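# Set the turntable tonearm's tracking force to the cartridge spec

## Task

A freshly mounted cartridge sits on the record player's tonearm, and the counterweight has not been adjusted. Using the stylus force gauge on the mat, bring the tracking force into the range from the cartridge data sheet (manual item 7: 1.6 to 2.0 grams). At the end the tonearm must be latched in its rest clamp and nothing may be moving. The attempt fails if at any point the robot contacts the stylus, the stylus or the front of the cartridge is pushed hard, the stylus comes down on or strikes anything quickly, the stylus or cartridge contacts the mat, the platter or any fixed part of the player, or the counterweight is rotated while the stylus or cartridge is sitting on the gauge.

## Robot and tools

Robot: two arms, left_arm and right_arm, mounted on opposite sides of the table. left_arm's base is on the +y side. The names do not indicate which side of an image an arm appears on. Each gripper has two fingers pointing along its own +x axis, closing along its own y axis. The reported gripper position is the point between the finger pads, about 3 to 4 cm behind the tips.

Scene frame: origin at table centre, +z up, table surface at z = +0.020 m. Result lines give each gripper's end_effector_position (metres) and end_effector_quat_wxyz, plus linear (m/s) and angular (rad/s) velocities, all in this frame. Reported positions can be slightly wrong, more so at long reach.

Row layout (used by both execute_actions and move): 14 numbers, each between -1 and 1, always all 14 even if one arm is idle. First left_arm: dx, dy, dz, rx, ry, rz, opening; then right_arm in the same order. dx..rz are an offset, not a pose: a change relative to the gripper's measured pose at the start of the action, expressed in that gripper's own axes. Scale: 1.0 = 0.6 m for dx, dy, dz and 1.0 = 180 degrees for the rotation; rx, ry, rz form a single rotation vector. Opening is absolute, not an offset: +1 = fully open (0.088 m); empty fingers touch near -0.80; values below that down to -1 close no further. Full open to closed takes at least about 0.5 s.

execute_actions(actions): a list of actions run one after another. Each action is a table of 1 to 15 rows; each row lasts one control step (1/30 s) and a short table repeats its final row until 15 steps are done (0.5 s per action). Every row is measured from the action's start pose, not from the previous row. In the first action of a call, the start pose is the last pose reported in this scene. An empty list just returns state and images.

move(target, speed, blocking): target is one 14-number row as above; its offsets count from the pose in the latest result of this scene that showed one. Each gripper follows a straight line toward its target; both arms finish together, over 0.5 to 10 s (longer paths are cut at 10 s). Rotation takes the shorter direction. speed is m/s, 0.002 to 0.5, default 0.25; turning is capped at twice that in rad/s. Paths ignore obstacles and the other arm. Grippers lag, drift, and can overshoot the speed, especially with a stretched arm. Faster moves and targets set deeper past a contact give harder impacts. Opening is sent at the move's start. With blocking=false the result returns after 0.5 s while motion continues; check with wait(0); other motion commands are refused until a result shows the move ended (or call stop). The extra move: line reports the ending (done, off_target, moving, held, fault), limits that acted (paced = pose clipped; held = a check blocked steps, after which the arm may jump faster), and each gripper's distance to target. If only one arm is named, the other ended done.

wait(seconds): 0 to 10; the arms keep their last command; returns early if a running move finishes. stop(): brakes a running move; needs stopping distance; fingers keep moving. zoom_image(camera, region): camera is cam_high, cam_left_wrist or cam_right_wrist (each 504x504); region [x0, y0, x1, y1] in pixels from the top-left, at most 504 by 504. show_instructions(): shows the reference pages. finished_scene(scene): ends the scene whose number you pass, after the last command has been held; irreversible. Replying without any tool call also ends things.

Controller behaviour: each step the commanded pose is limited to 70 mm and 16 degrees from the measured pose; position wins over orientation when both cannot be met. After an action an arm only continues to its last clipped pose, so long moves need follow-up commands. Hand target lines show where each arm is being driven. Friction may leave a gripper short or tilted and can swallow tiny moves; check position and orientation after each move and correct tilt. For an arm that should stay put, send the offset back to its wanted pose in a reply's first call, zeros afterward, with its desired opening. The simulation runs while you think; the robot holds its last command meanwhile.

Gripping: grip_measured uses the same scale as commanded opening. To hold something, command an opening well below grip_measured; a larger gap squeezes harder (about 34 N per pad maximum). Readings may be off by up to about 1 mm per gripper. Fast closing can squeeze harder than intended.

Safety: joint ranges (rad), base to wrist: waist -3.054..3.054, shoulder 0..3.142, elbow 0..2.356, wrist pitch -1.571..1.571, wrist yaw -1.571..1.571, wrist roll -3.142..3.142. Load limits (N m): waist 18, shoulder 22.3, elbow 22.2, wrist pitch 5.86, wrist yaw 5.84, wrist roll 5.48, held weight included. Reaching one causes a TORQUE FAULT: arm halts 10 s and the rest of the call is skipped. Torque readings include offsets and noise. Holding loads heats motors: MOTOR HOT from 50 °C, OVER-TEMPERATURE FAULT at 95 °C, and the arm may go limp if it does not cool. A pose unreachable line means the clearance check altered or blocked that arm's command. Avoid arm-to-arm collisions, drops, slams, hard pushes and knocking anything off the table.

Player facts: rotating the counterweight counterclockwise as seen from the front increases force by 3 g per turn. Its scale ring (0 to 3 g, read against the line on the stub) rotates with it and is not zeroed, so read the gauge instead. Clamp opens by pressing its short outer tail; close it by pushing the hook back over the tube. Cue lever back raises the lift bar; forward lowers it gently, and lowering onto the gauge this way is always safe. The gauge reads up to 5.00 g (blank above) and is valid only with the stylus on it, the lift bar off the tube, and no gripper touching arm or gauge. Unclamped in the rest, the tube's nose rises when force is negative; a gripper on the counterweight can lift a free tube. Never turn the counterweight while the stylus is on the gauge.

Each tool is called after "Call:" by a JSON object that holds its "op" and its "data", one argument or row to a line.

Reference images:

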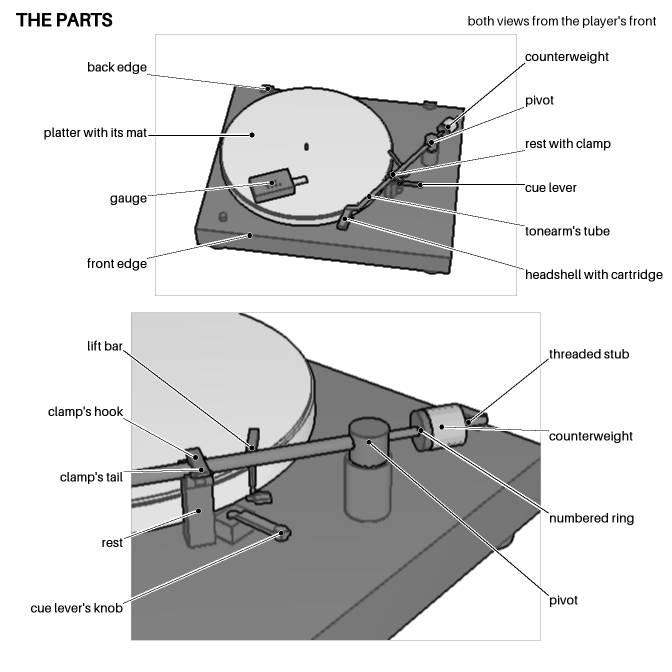

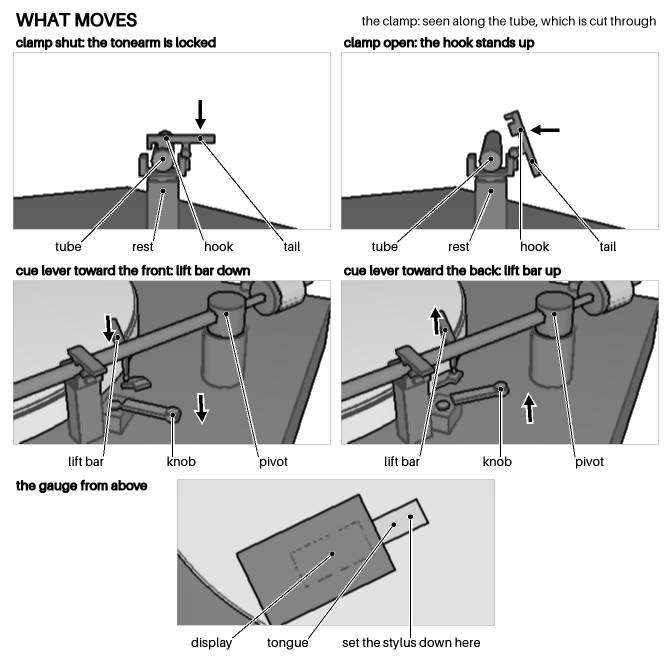

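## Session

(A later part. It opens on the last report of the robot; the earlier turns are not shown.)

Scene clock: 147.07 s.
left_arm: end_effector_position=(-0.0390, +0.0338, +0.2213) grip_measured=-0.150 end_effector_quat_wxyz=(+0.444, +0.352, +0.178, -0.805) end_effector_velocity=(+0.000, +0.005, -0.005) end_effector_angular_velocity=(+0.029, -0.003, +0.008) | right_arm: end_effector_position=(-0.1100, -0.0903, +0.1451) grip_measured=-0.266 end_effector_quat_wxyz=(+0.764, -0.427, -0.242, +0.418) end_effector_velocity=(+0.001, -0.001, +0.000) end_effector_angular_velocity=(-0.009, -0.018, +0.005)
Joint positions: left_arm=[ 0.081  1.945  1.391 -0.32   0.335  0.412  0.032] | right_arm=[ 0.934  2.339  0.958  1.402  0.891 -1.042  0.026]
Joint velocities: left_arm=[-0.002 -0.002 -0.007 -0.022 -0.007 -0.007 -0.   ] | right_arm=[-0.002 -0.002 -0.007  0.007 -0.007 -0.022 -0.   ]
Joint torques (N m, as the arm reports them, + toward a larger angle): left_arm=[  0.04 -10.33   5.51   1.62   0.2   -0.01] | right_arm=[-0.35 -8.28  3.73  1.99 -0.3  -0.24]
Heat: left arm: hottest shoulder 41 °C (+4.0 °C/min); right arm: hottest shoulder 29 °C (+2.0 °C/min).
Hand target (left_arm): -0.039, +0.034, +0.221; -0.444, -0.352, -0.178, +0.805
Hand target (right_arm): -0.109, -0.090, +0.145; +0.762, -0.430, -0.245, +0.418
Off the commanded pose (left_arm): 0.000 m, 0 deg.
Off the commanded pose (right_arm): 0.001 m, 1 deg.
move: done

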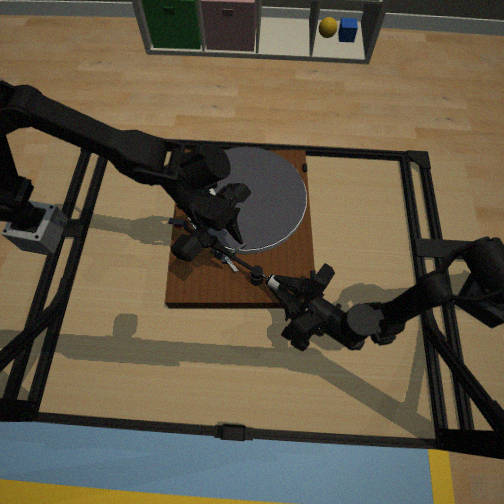

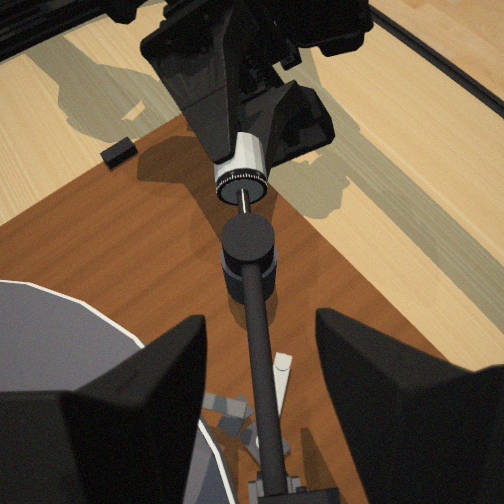

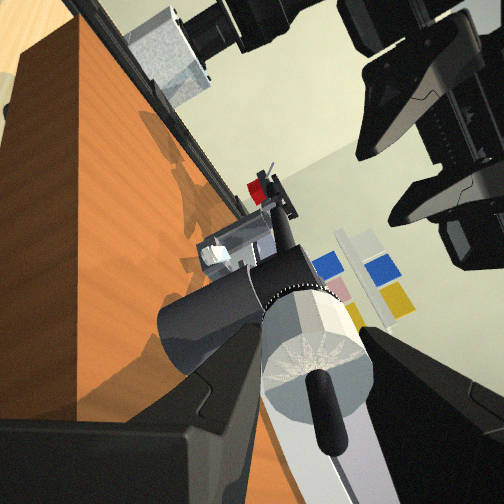

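Call:
{"op": "move", "data": {
  "target": [0,0,0,0,0,0,-0.15,0,0,-0.005,0.39,0,0,-0.13],
  "speed": 0.5
}}

Call:
{"op": "move", "data": {
  "target": [0,0,0,0,0,0,-0.15,0,0,0,-0.39,0,0,-0.31],
  "speed": 0.5
}}

Call:
{"op": "move", "data": {
  "target": [0,0,0,0,0,0,-0.15,0,0,-0.003,0.39,0,0,-0.13],
  "speed": 0.5
}}

Call:
{"op": "move", "data": {
  "target": [0,0,0,0,0,0,-0.15,0,0,0,-0.39,0,0,-0.31],
  "speed": 0.5
}}

Call:
{"op": "execute_actions", "data": {
  "actions": [
    [[0,0,0,0,0,0,-0.15,0,0,0,0,0,0,-0.12],[0,0,0,0,0,0,-0.15,0,0,0,0,0,0,-0.12],[0,0,0,0,0,0,-0.15,0,0,0,0,0,0,-0.12],[0,0,0,0,0,0,-0.15,0,0,0,0,0,0,-0.12],[0,0,0,0,0,0,-0.15,-0.005,0,0,0,0,0,-0.12],[0,0,0,0,0,0,-0.15,-0.01,0,0,0,0,0,-0.12],[0,0,0,0,0,0,-0.15,-0.017,0,0,0,0,0,-0.12],[0,0,0,0,0,0,-0.15,-0.024,0,0,0,0,0,-0.12],[0,0,0,0,0,0,-0.15,-0.031,0,0,0,0,0,-0.12],[0,0,0,0,0,0,-0.15,-0.036,0,0,0,0,0,-0.12],[0,0,0,0,0,0,-0.15,-0.04,0,0,0,0,0,-0.12]]
  ]
}}

Call:
{"op": "zoom_image", "data": {
  "camera": "cam_left_wrist",
  "region": [200, 150, 280, 220]
}}

Scene clock: 150.50 s.
left_arm: end_effector_position=(-0.0390, +0.0339, +0.2212) grip_measured=-0.150 end_effector_quat_wxyz=(+0.444, +0.352, +0.178, -0.805) end_effector_velocity=(-0.002, +0.002, -0.001) end_effector_angular_velocity=(+0.010, -0.002, +0.003) | right_arm: end_effector_position=(-0.1097, -0.0902, +0.1476) grip_measured=-0.130 end_effector_quat_wxyz=(+0.870, +0.094, +0.039, +0.482) end_effector_velocity=(-0.000, +0.001, -0.004) end_effector_angular_velocity=(-0.018, +0.008, +0.005)
Joint positions: left_arm=[ 0.081  1.945  1.391 -0.32   0.335  0.412  0.032] | right_arm=[0.933 2.339 0.958 1.417 0.889 0.176 0.033]
Joint velocities: left_arm=[-0.007 -0.002 -0.002 -0.007 -0.007 -0.007 -0.   ] | right_arm=[-0.002 -0.002  0.002 -0.037 -0.007  0.022 -0.   ]
Joint torques (N m, as the arm reports them, + toward a larger angle): left_arm=[  0.01 -10.36   5.48   1.62   0.2   -0.01] | right_arm=[-0.34 -8.16  2.82  1.42 -0.05  0.21]
Heat: left arm: hottest shoulder 41 °C (+3.0 °C/min); right arm: hottest shoulder 29 °C (+1.0 °C/min).
Hand target (left_arm): -0.039, +0.034, +0.221; -0.444, -0.352, -0.178, +0.805
Hand target (right_arm): -0.108, -0.092, +0.144; +0.871, +0.090, +0.042, +0.481
Off the commanded pose (left_arm): 0.000 m, 0 deg.
Off the commanded pose (right_arm): 0.005 m, 1 deg.
move: done

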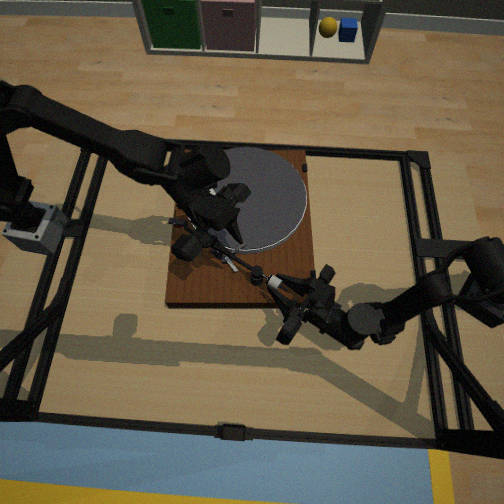

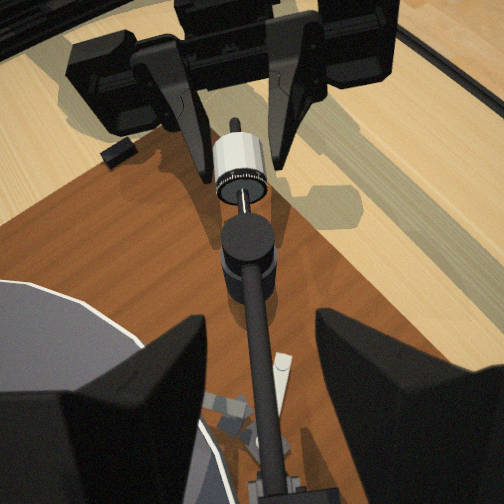

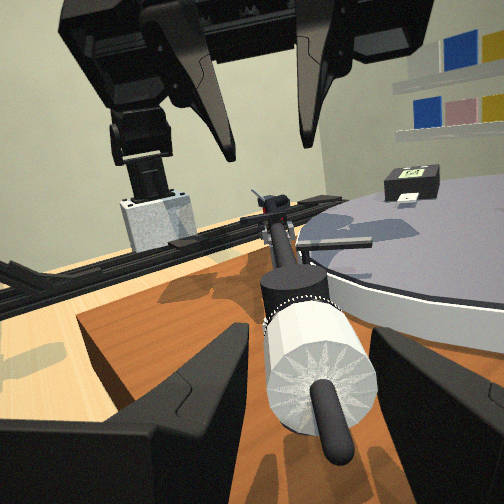

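Scene clock: 152.33 s.
left_arm: end_effector_position=(-0.0390, +0.0339, +0.2212) grip_measured=-0.150 end_effector_quat_wxyz=(+0.444, +0.352, +0.178, -0.805) end_effector_velocity=(-0.005, +0.003, -0.000) end_effector_angular_velocity=(+0.010, +0.010, -0.007) | right_arm: end_effector_position=(-0.1121, -0.0899, +0.1468) grip_measured=-0.266 end_effector_quat_wxyz=(+0.765, -0.422, -0.244, +0.421) end_effector_velocity=(+0.000, +0.000, -0.001) end_effector_angular_velocity=(-0.018, -0.021, +0.004)
Joint positions: left_arm=[ 0.081  1.945  1.391 -0.32   0.335  0.412  0.032] | right_arm=[ 0.936  2.338  0.958  1.409  0.884 -1.04   0.026]
Joint velocities: left_arm=[-0.007 -0.002 -0.002 -0.007  0.007 -0.007 -0.   ] | right_arm=[-0.002 -0.002 -0.002 -0.007 -0.007 -0.022 -0.   ]
Joint torques (N m, as the arm reports them, + toward a larger angle): left_arm=[  0.01 -10.37   5.49   1.63   0.21   0.  ] | right_arm=[-0.42 -8.33  3.72  2.36  0.13 -0.3 ]
Heat: left arm: hottest shoulder 40 °C (+2.0 °C/min); right arm: hottest shoulder 29 °C (+1.0 °C/min).
Hand target (left_arm): -0.039, +0.034, +0.221; -0.444, -0.352, -0.178, +0.805
Hand target (right_arm): -0.110, -0.090, +0.147; +0.766, -0.423, -0.245, +0.417
Off the commanded pose (left_arm): 0.000 m, 0 deg.
Off the commanded pose (right_arm): 0.003 m, 1 deg.
move: done

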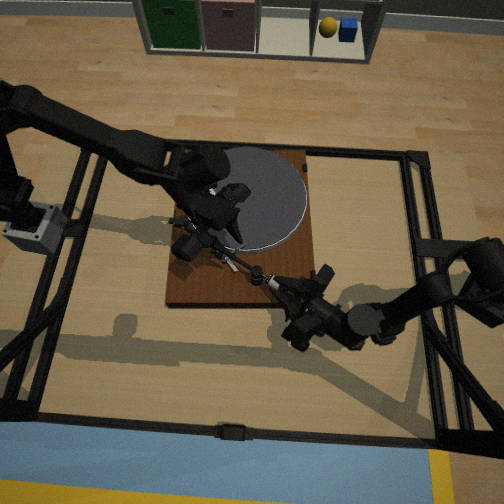

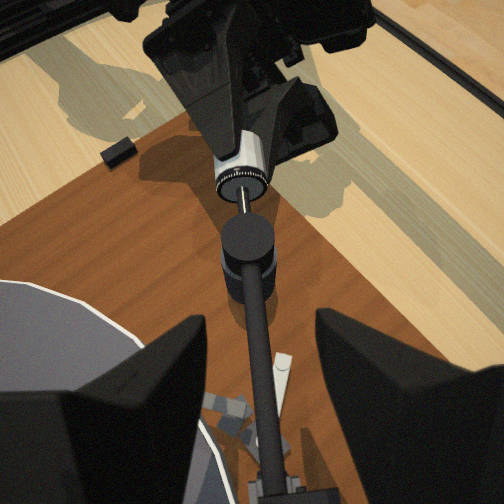

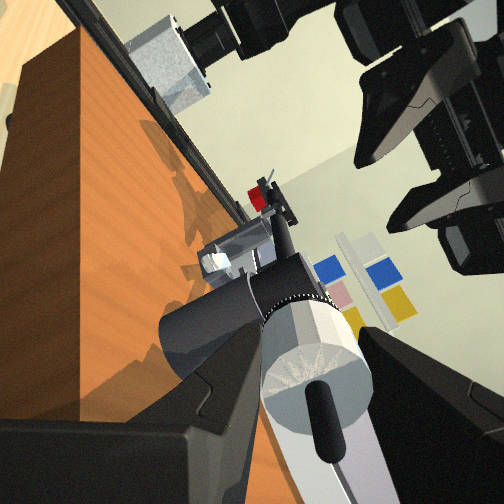

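Scene clock: 154.13 s.
left_arm: end_effector_position=(-0.0390, +0.0339, +0.2212) grip_measured=-0.150 end_effector_quat_wxyz=(+0.444, +0.352, +0.178, -0.805) end_effector_velocity=(-0.000, +0.003, -0.003) end_effector_angular_velocity=(+0.020, +0.007, +0.018) | right_arm: end_effector_position=(-0.1119, -0.0899, +0.1485) grip_measured=-0.130 end_effector_quat_wxyz=(+0.868, +0.097, +0.040, +0.485) end_effector_velocity=(-0.002, +0.002, -0.001) end_effector_angular_velocity=(-0.012, -0.000, +0.020)
Joint positions: left_arm=[ 0.081  1.945  1.391 -0.32   0.335  0.412  0.032] | right_arm=[0.936 2.338 0.958 1.419 0.884 0.178 0.033]
Joint velocities: left_arm=[-0.002 -0.002 -0.007 -0.007 -0.007 -0.022 -0.   ] | right_arm=[-0.002 -0.007 -0.002 -0.022 -0.022  0.007 -0.   ]
Joint torques (N m, as the arm reports them, + toward a larger angle): left_arm=[  0.   -10.36   5.48   1.61   0.21  -0.02] | right_arm=[-0.23 -8.23  3.17  1.4  -0.1   0.24]
Heat: left arm: hottest shoulder 40 °C (+2.0 °C/min); right arm: hottest shoulder 29 °C (+1.0 °C/min).
Hand target (left_arm): -0.039, +0.034, +0.221; -0.444, -0.352, -0.178, +0.805
Hand target (right_arm): -0.111, -0.091, +0.146; +0.868, +0.095, +0.043, +0.485
Off the commanded pose (left_arm): 0.000 m, 0 deg.
Off the commanded pose (right_arm): 0.003 m, 0 deg.
move: done

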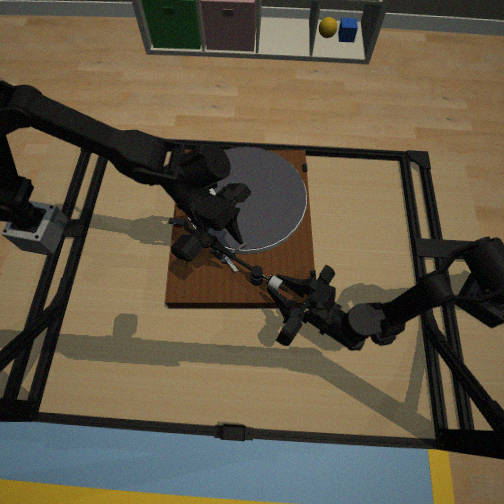

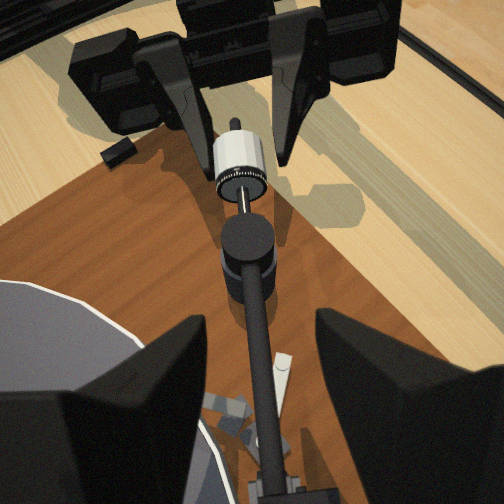

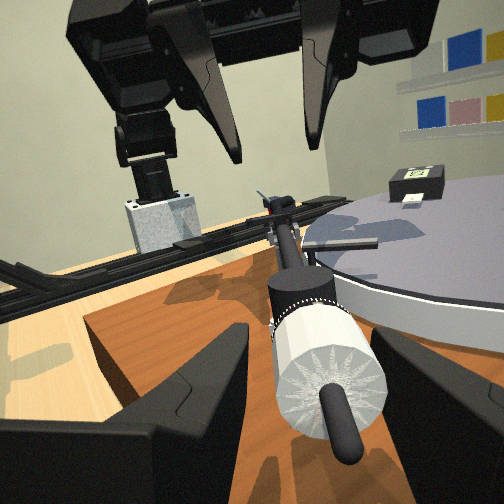

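Scene clock: 155.97 s.
left_arm: end_effector_position=(-0.0390, +0.0339, +0.2212) grip_measured=-0.150 end_effector_quat_wxyz=(+0.444, +0.352, +0.178, -0.805) end_effector_velocity=(-0.000, +0.002, +0.001) end_effector_angular_velocity=(+0.010, +0.007, +0.018) | right_arm: end_effector_position=(-0.1129, -0.0901, +0.1473) grip_measured=-0.267 end_effector_quat_wxyz=(+0.766, -0.419, -0.244, +0.422) end_effector_velocity=(+0.001, +0.001, -0.002) end_effector_angular_velocity=(-0.023, -0.023, +0.014)
Joint positions: left_arm=[ 0.081  1.945  1.391 -0.32   0.335  0.412  0.032] | right_arm=[ 0.938  2.338  0.958  1.411  0.885 -1.037  0.026]
Joint velocities: left_arm=[-0.002 -0.007 -0.002 -0.007 -0.007 -0.022 -0.   ] | right_arm=[-0.007 -0.002 -0.007 -0.007 -0.022 -0.022  0.   ]
Joint torques (N m, as the arm reports them, + toward a larger angle): left_arm=[ -0.02 -10.37   5.47   1.62   0.2   -0.01] | right_arm=[-0.21 -8.44  3.76  2.32  0.05 -0.28]
Heat: left arm: hottest shoulder 40 °C (+2.0 °C/min); right arm: hottest shoulder 29 °C (+0.0 °C/min).
Hand target (left_arm): -0.039, +0.034, +0.221; -0.444, -0.352, -0.178, +0.805
Hand target (right_arm): -0.112, -0.090, +0.149; +0.766, -0.420, -0.246, +0.420
Off the commanded pose (left_arm): 0.000 m, 0 deg.
Off the commanded pose (right_arm): 0.002 m, 0 deg.
move: done

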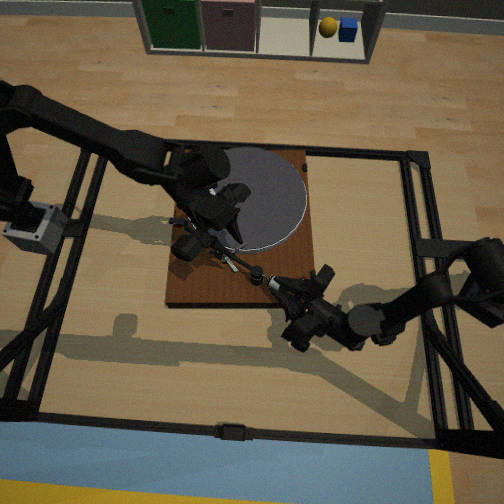

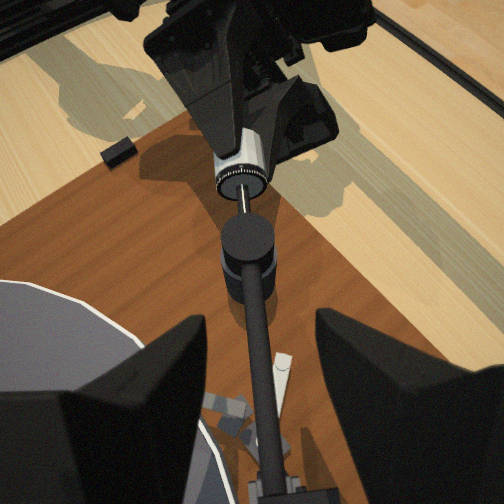

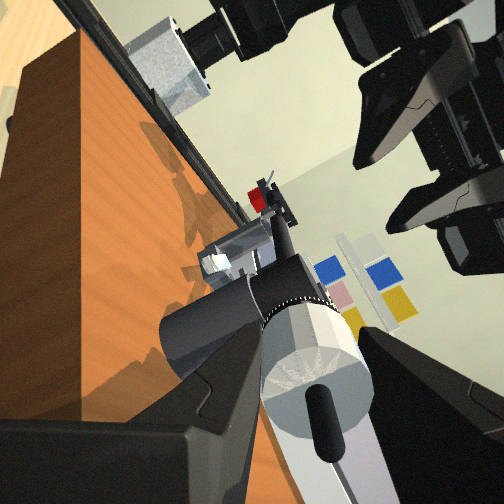

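Scene clock: 156.47 s.
left_arm: end_effector_position=(-0.0390, +0.0339, +0.2212) grip_measured=-0.150 end_effector_quat_wxyz=(+0.444, +0.352, +0.178, -0.805) end_effector_velocity=(+0.002, +0.001, -0.004) end_effector_angular_velocity=(+0.019, -0.004, +0.028) | right_arm: end_effector_position=(-0.1254, -0.1068, +0.1436) grip_measured=-0.122 end_effector_quat_wxyz=(+0.764, -0.421, -0.244, +0.424) end_effector_velocity=(-0.014, -0.023, -0.000) end_effector_angular_velocity=(-0.002, -0.004, -0.005)
Joint positions: left_arm=[ 0.081  1.945  1.391 -0.32   0.335  0.412  0.032] | right_arm=[ 0.984  2.33   0.905  1.452  0.927 -1.038  0.033]
Joint velocities: left_arm=[-0.002  0.002 -0.002 -0.007 -0.022 -0.022 -0.   ] | right_arm=[ 0.061 -0.022 -0.071  0.051  0.066 -0.007  0.001]
Joint torques (N m, as the arm reports them, + toward a larger angle): left_arm=[  0.01 -10.37   5.48   1.62   0.21  -0.01] | right_arm=[-0.02 -9.1   2.61  1.95  0.05 -0.04]
Heat: left arm: hottest shoulder 40 °C (+2.0 °C/min); right arm: hottest shoulder 29 °C (+0.0 °C/min).
Hand target (left_arm): -0.039, +0.034, +0.221; -0.444, -0.352, -0.178, +0.805
Hand target (right_arm): -0.125, -0.110, +0.147; +0.766, -0.419, -0.244, +0.422
Off the commanded pose (left_arm): 0.000 m, 0 deg.
Off the commanded pose (right_arm): 0.005 m, 0 deg.

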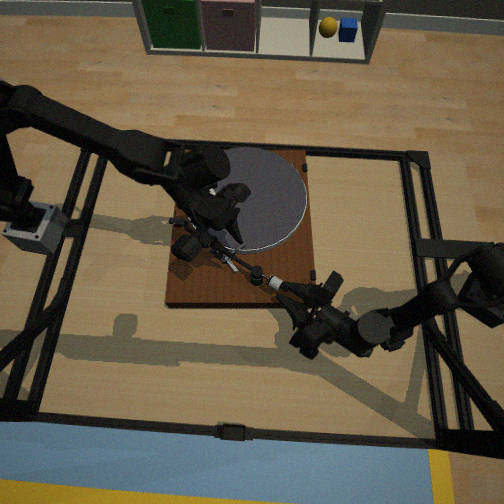

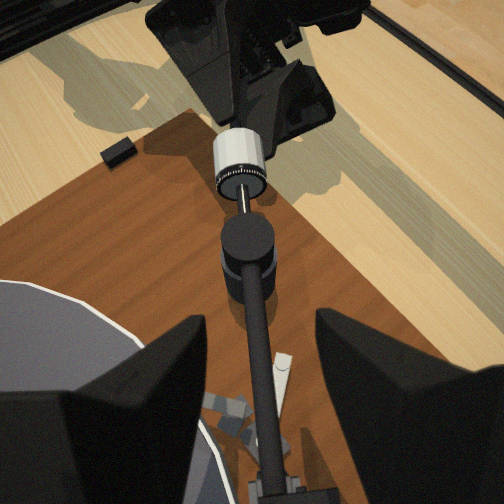

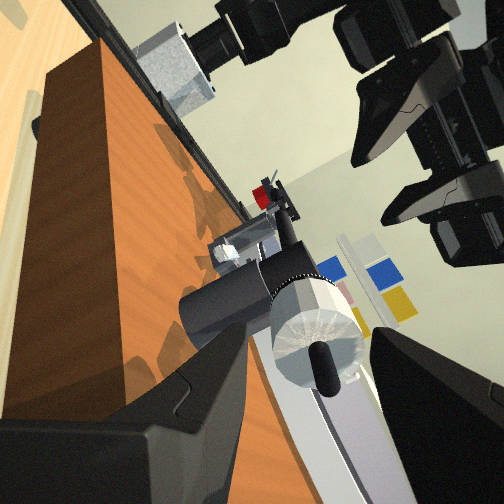

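Region (200, 150, 280, 220) of cam_left_wrist's 504x504 image, scaled by 6.300, with more detail than that image has; it fills the top 441 rows of this view, and the rest is white.

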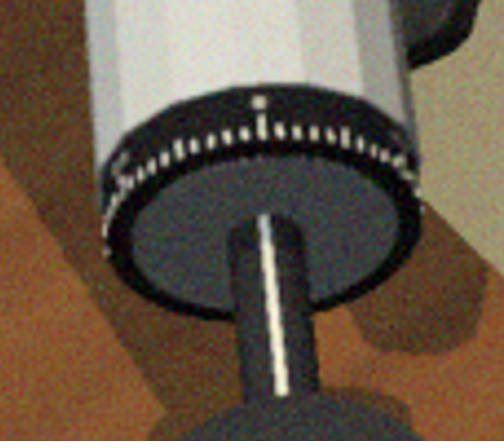

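Ring at 0.0 → about 1.8 g; clamp shut.

Call:
{"op": "finished_scene", "data": {
  "scene": 1
}}

The scene is finished: the task was done.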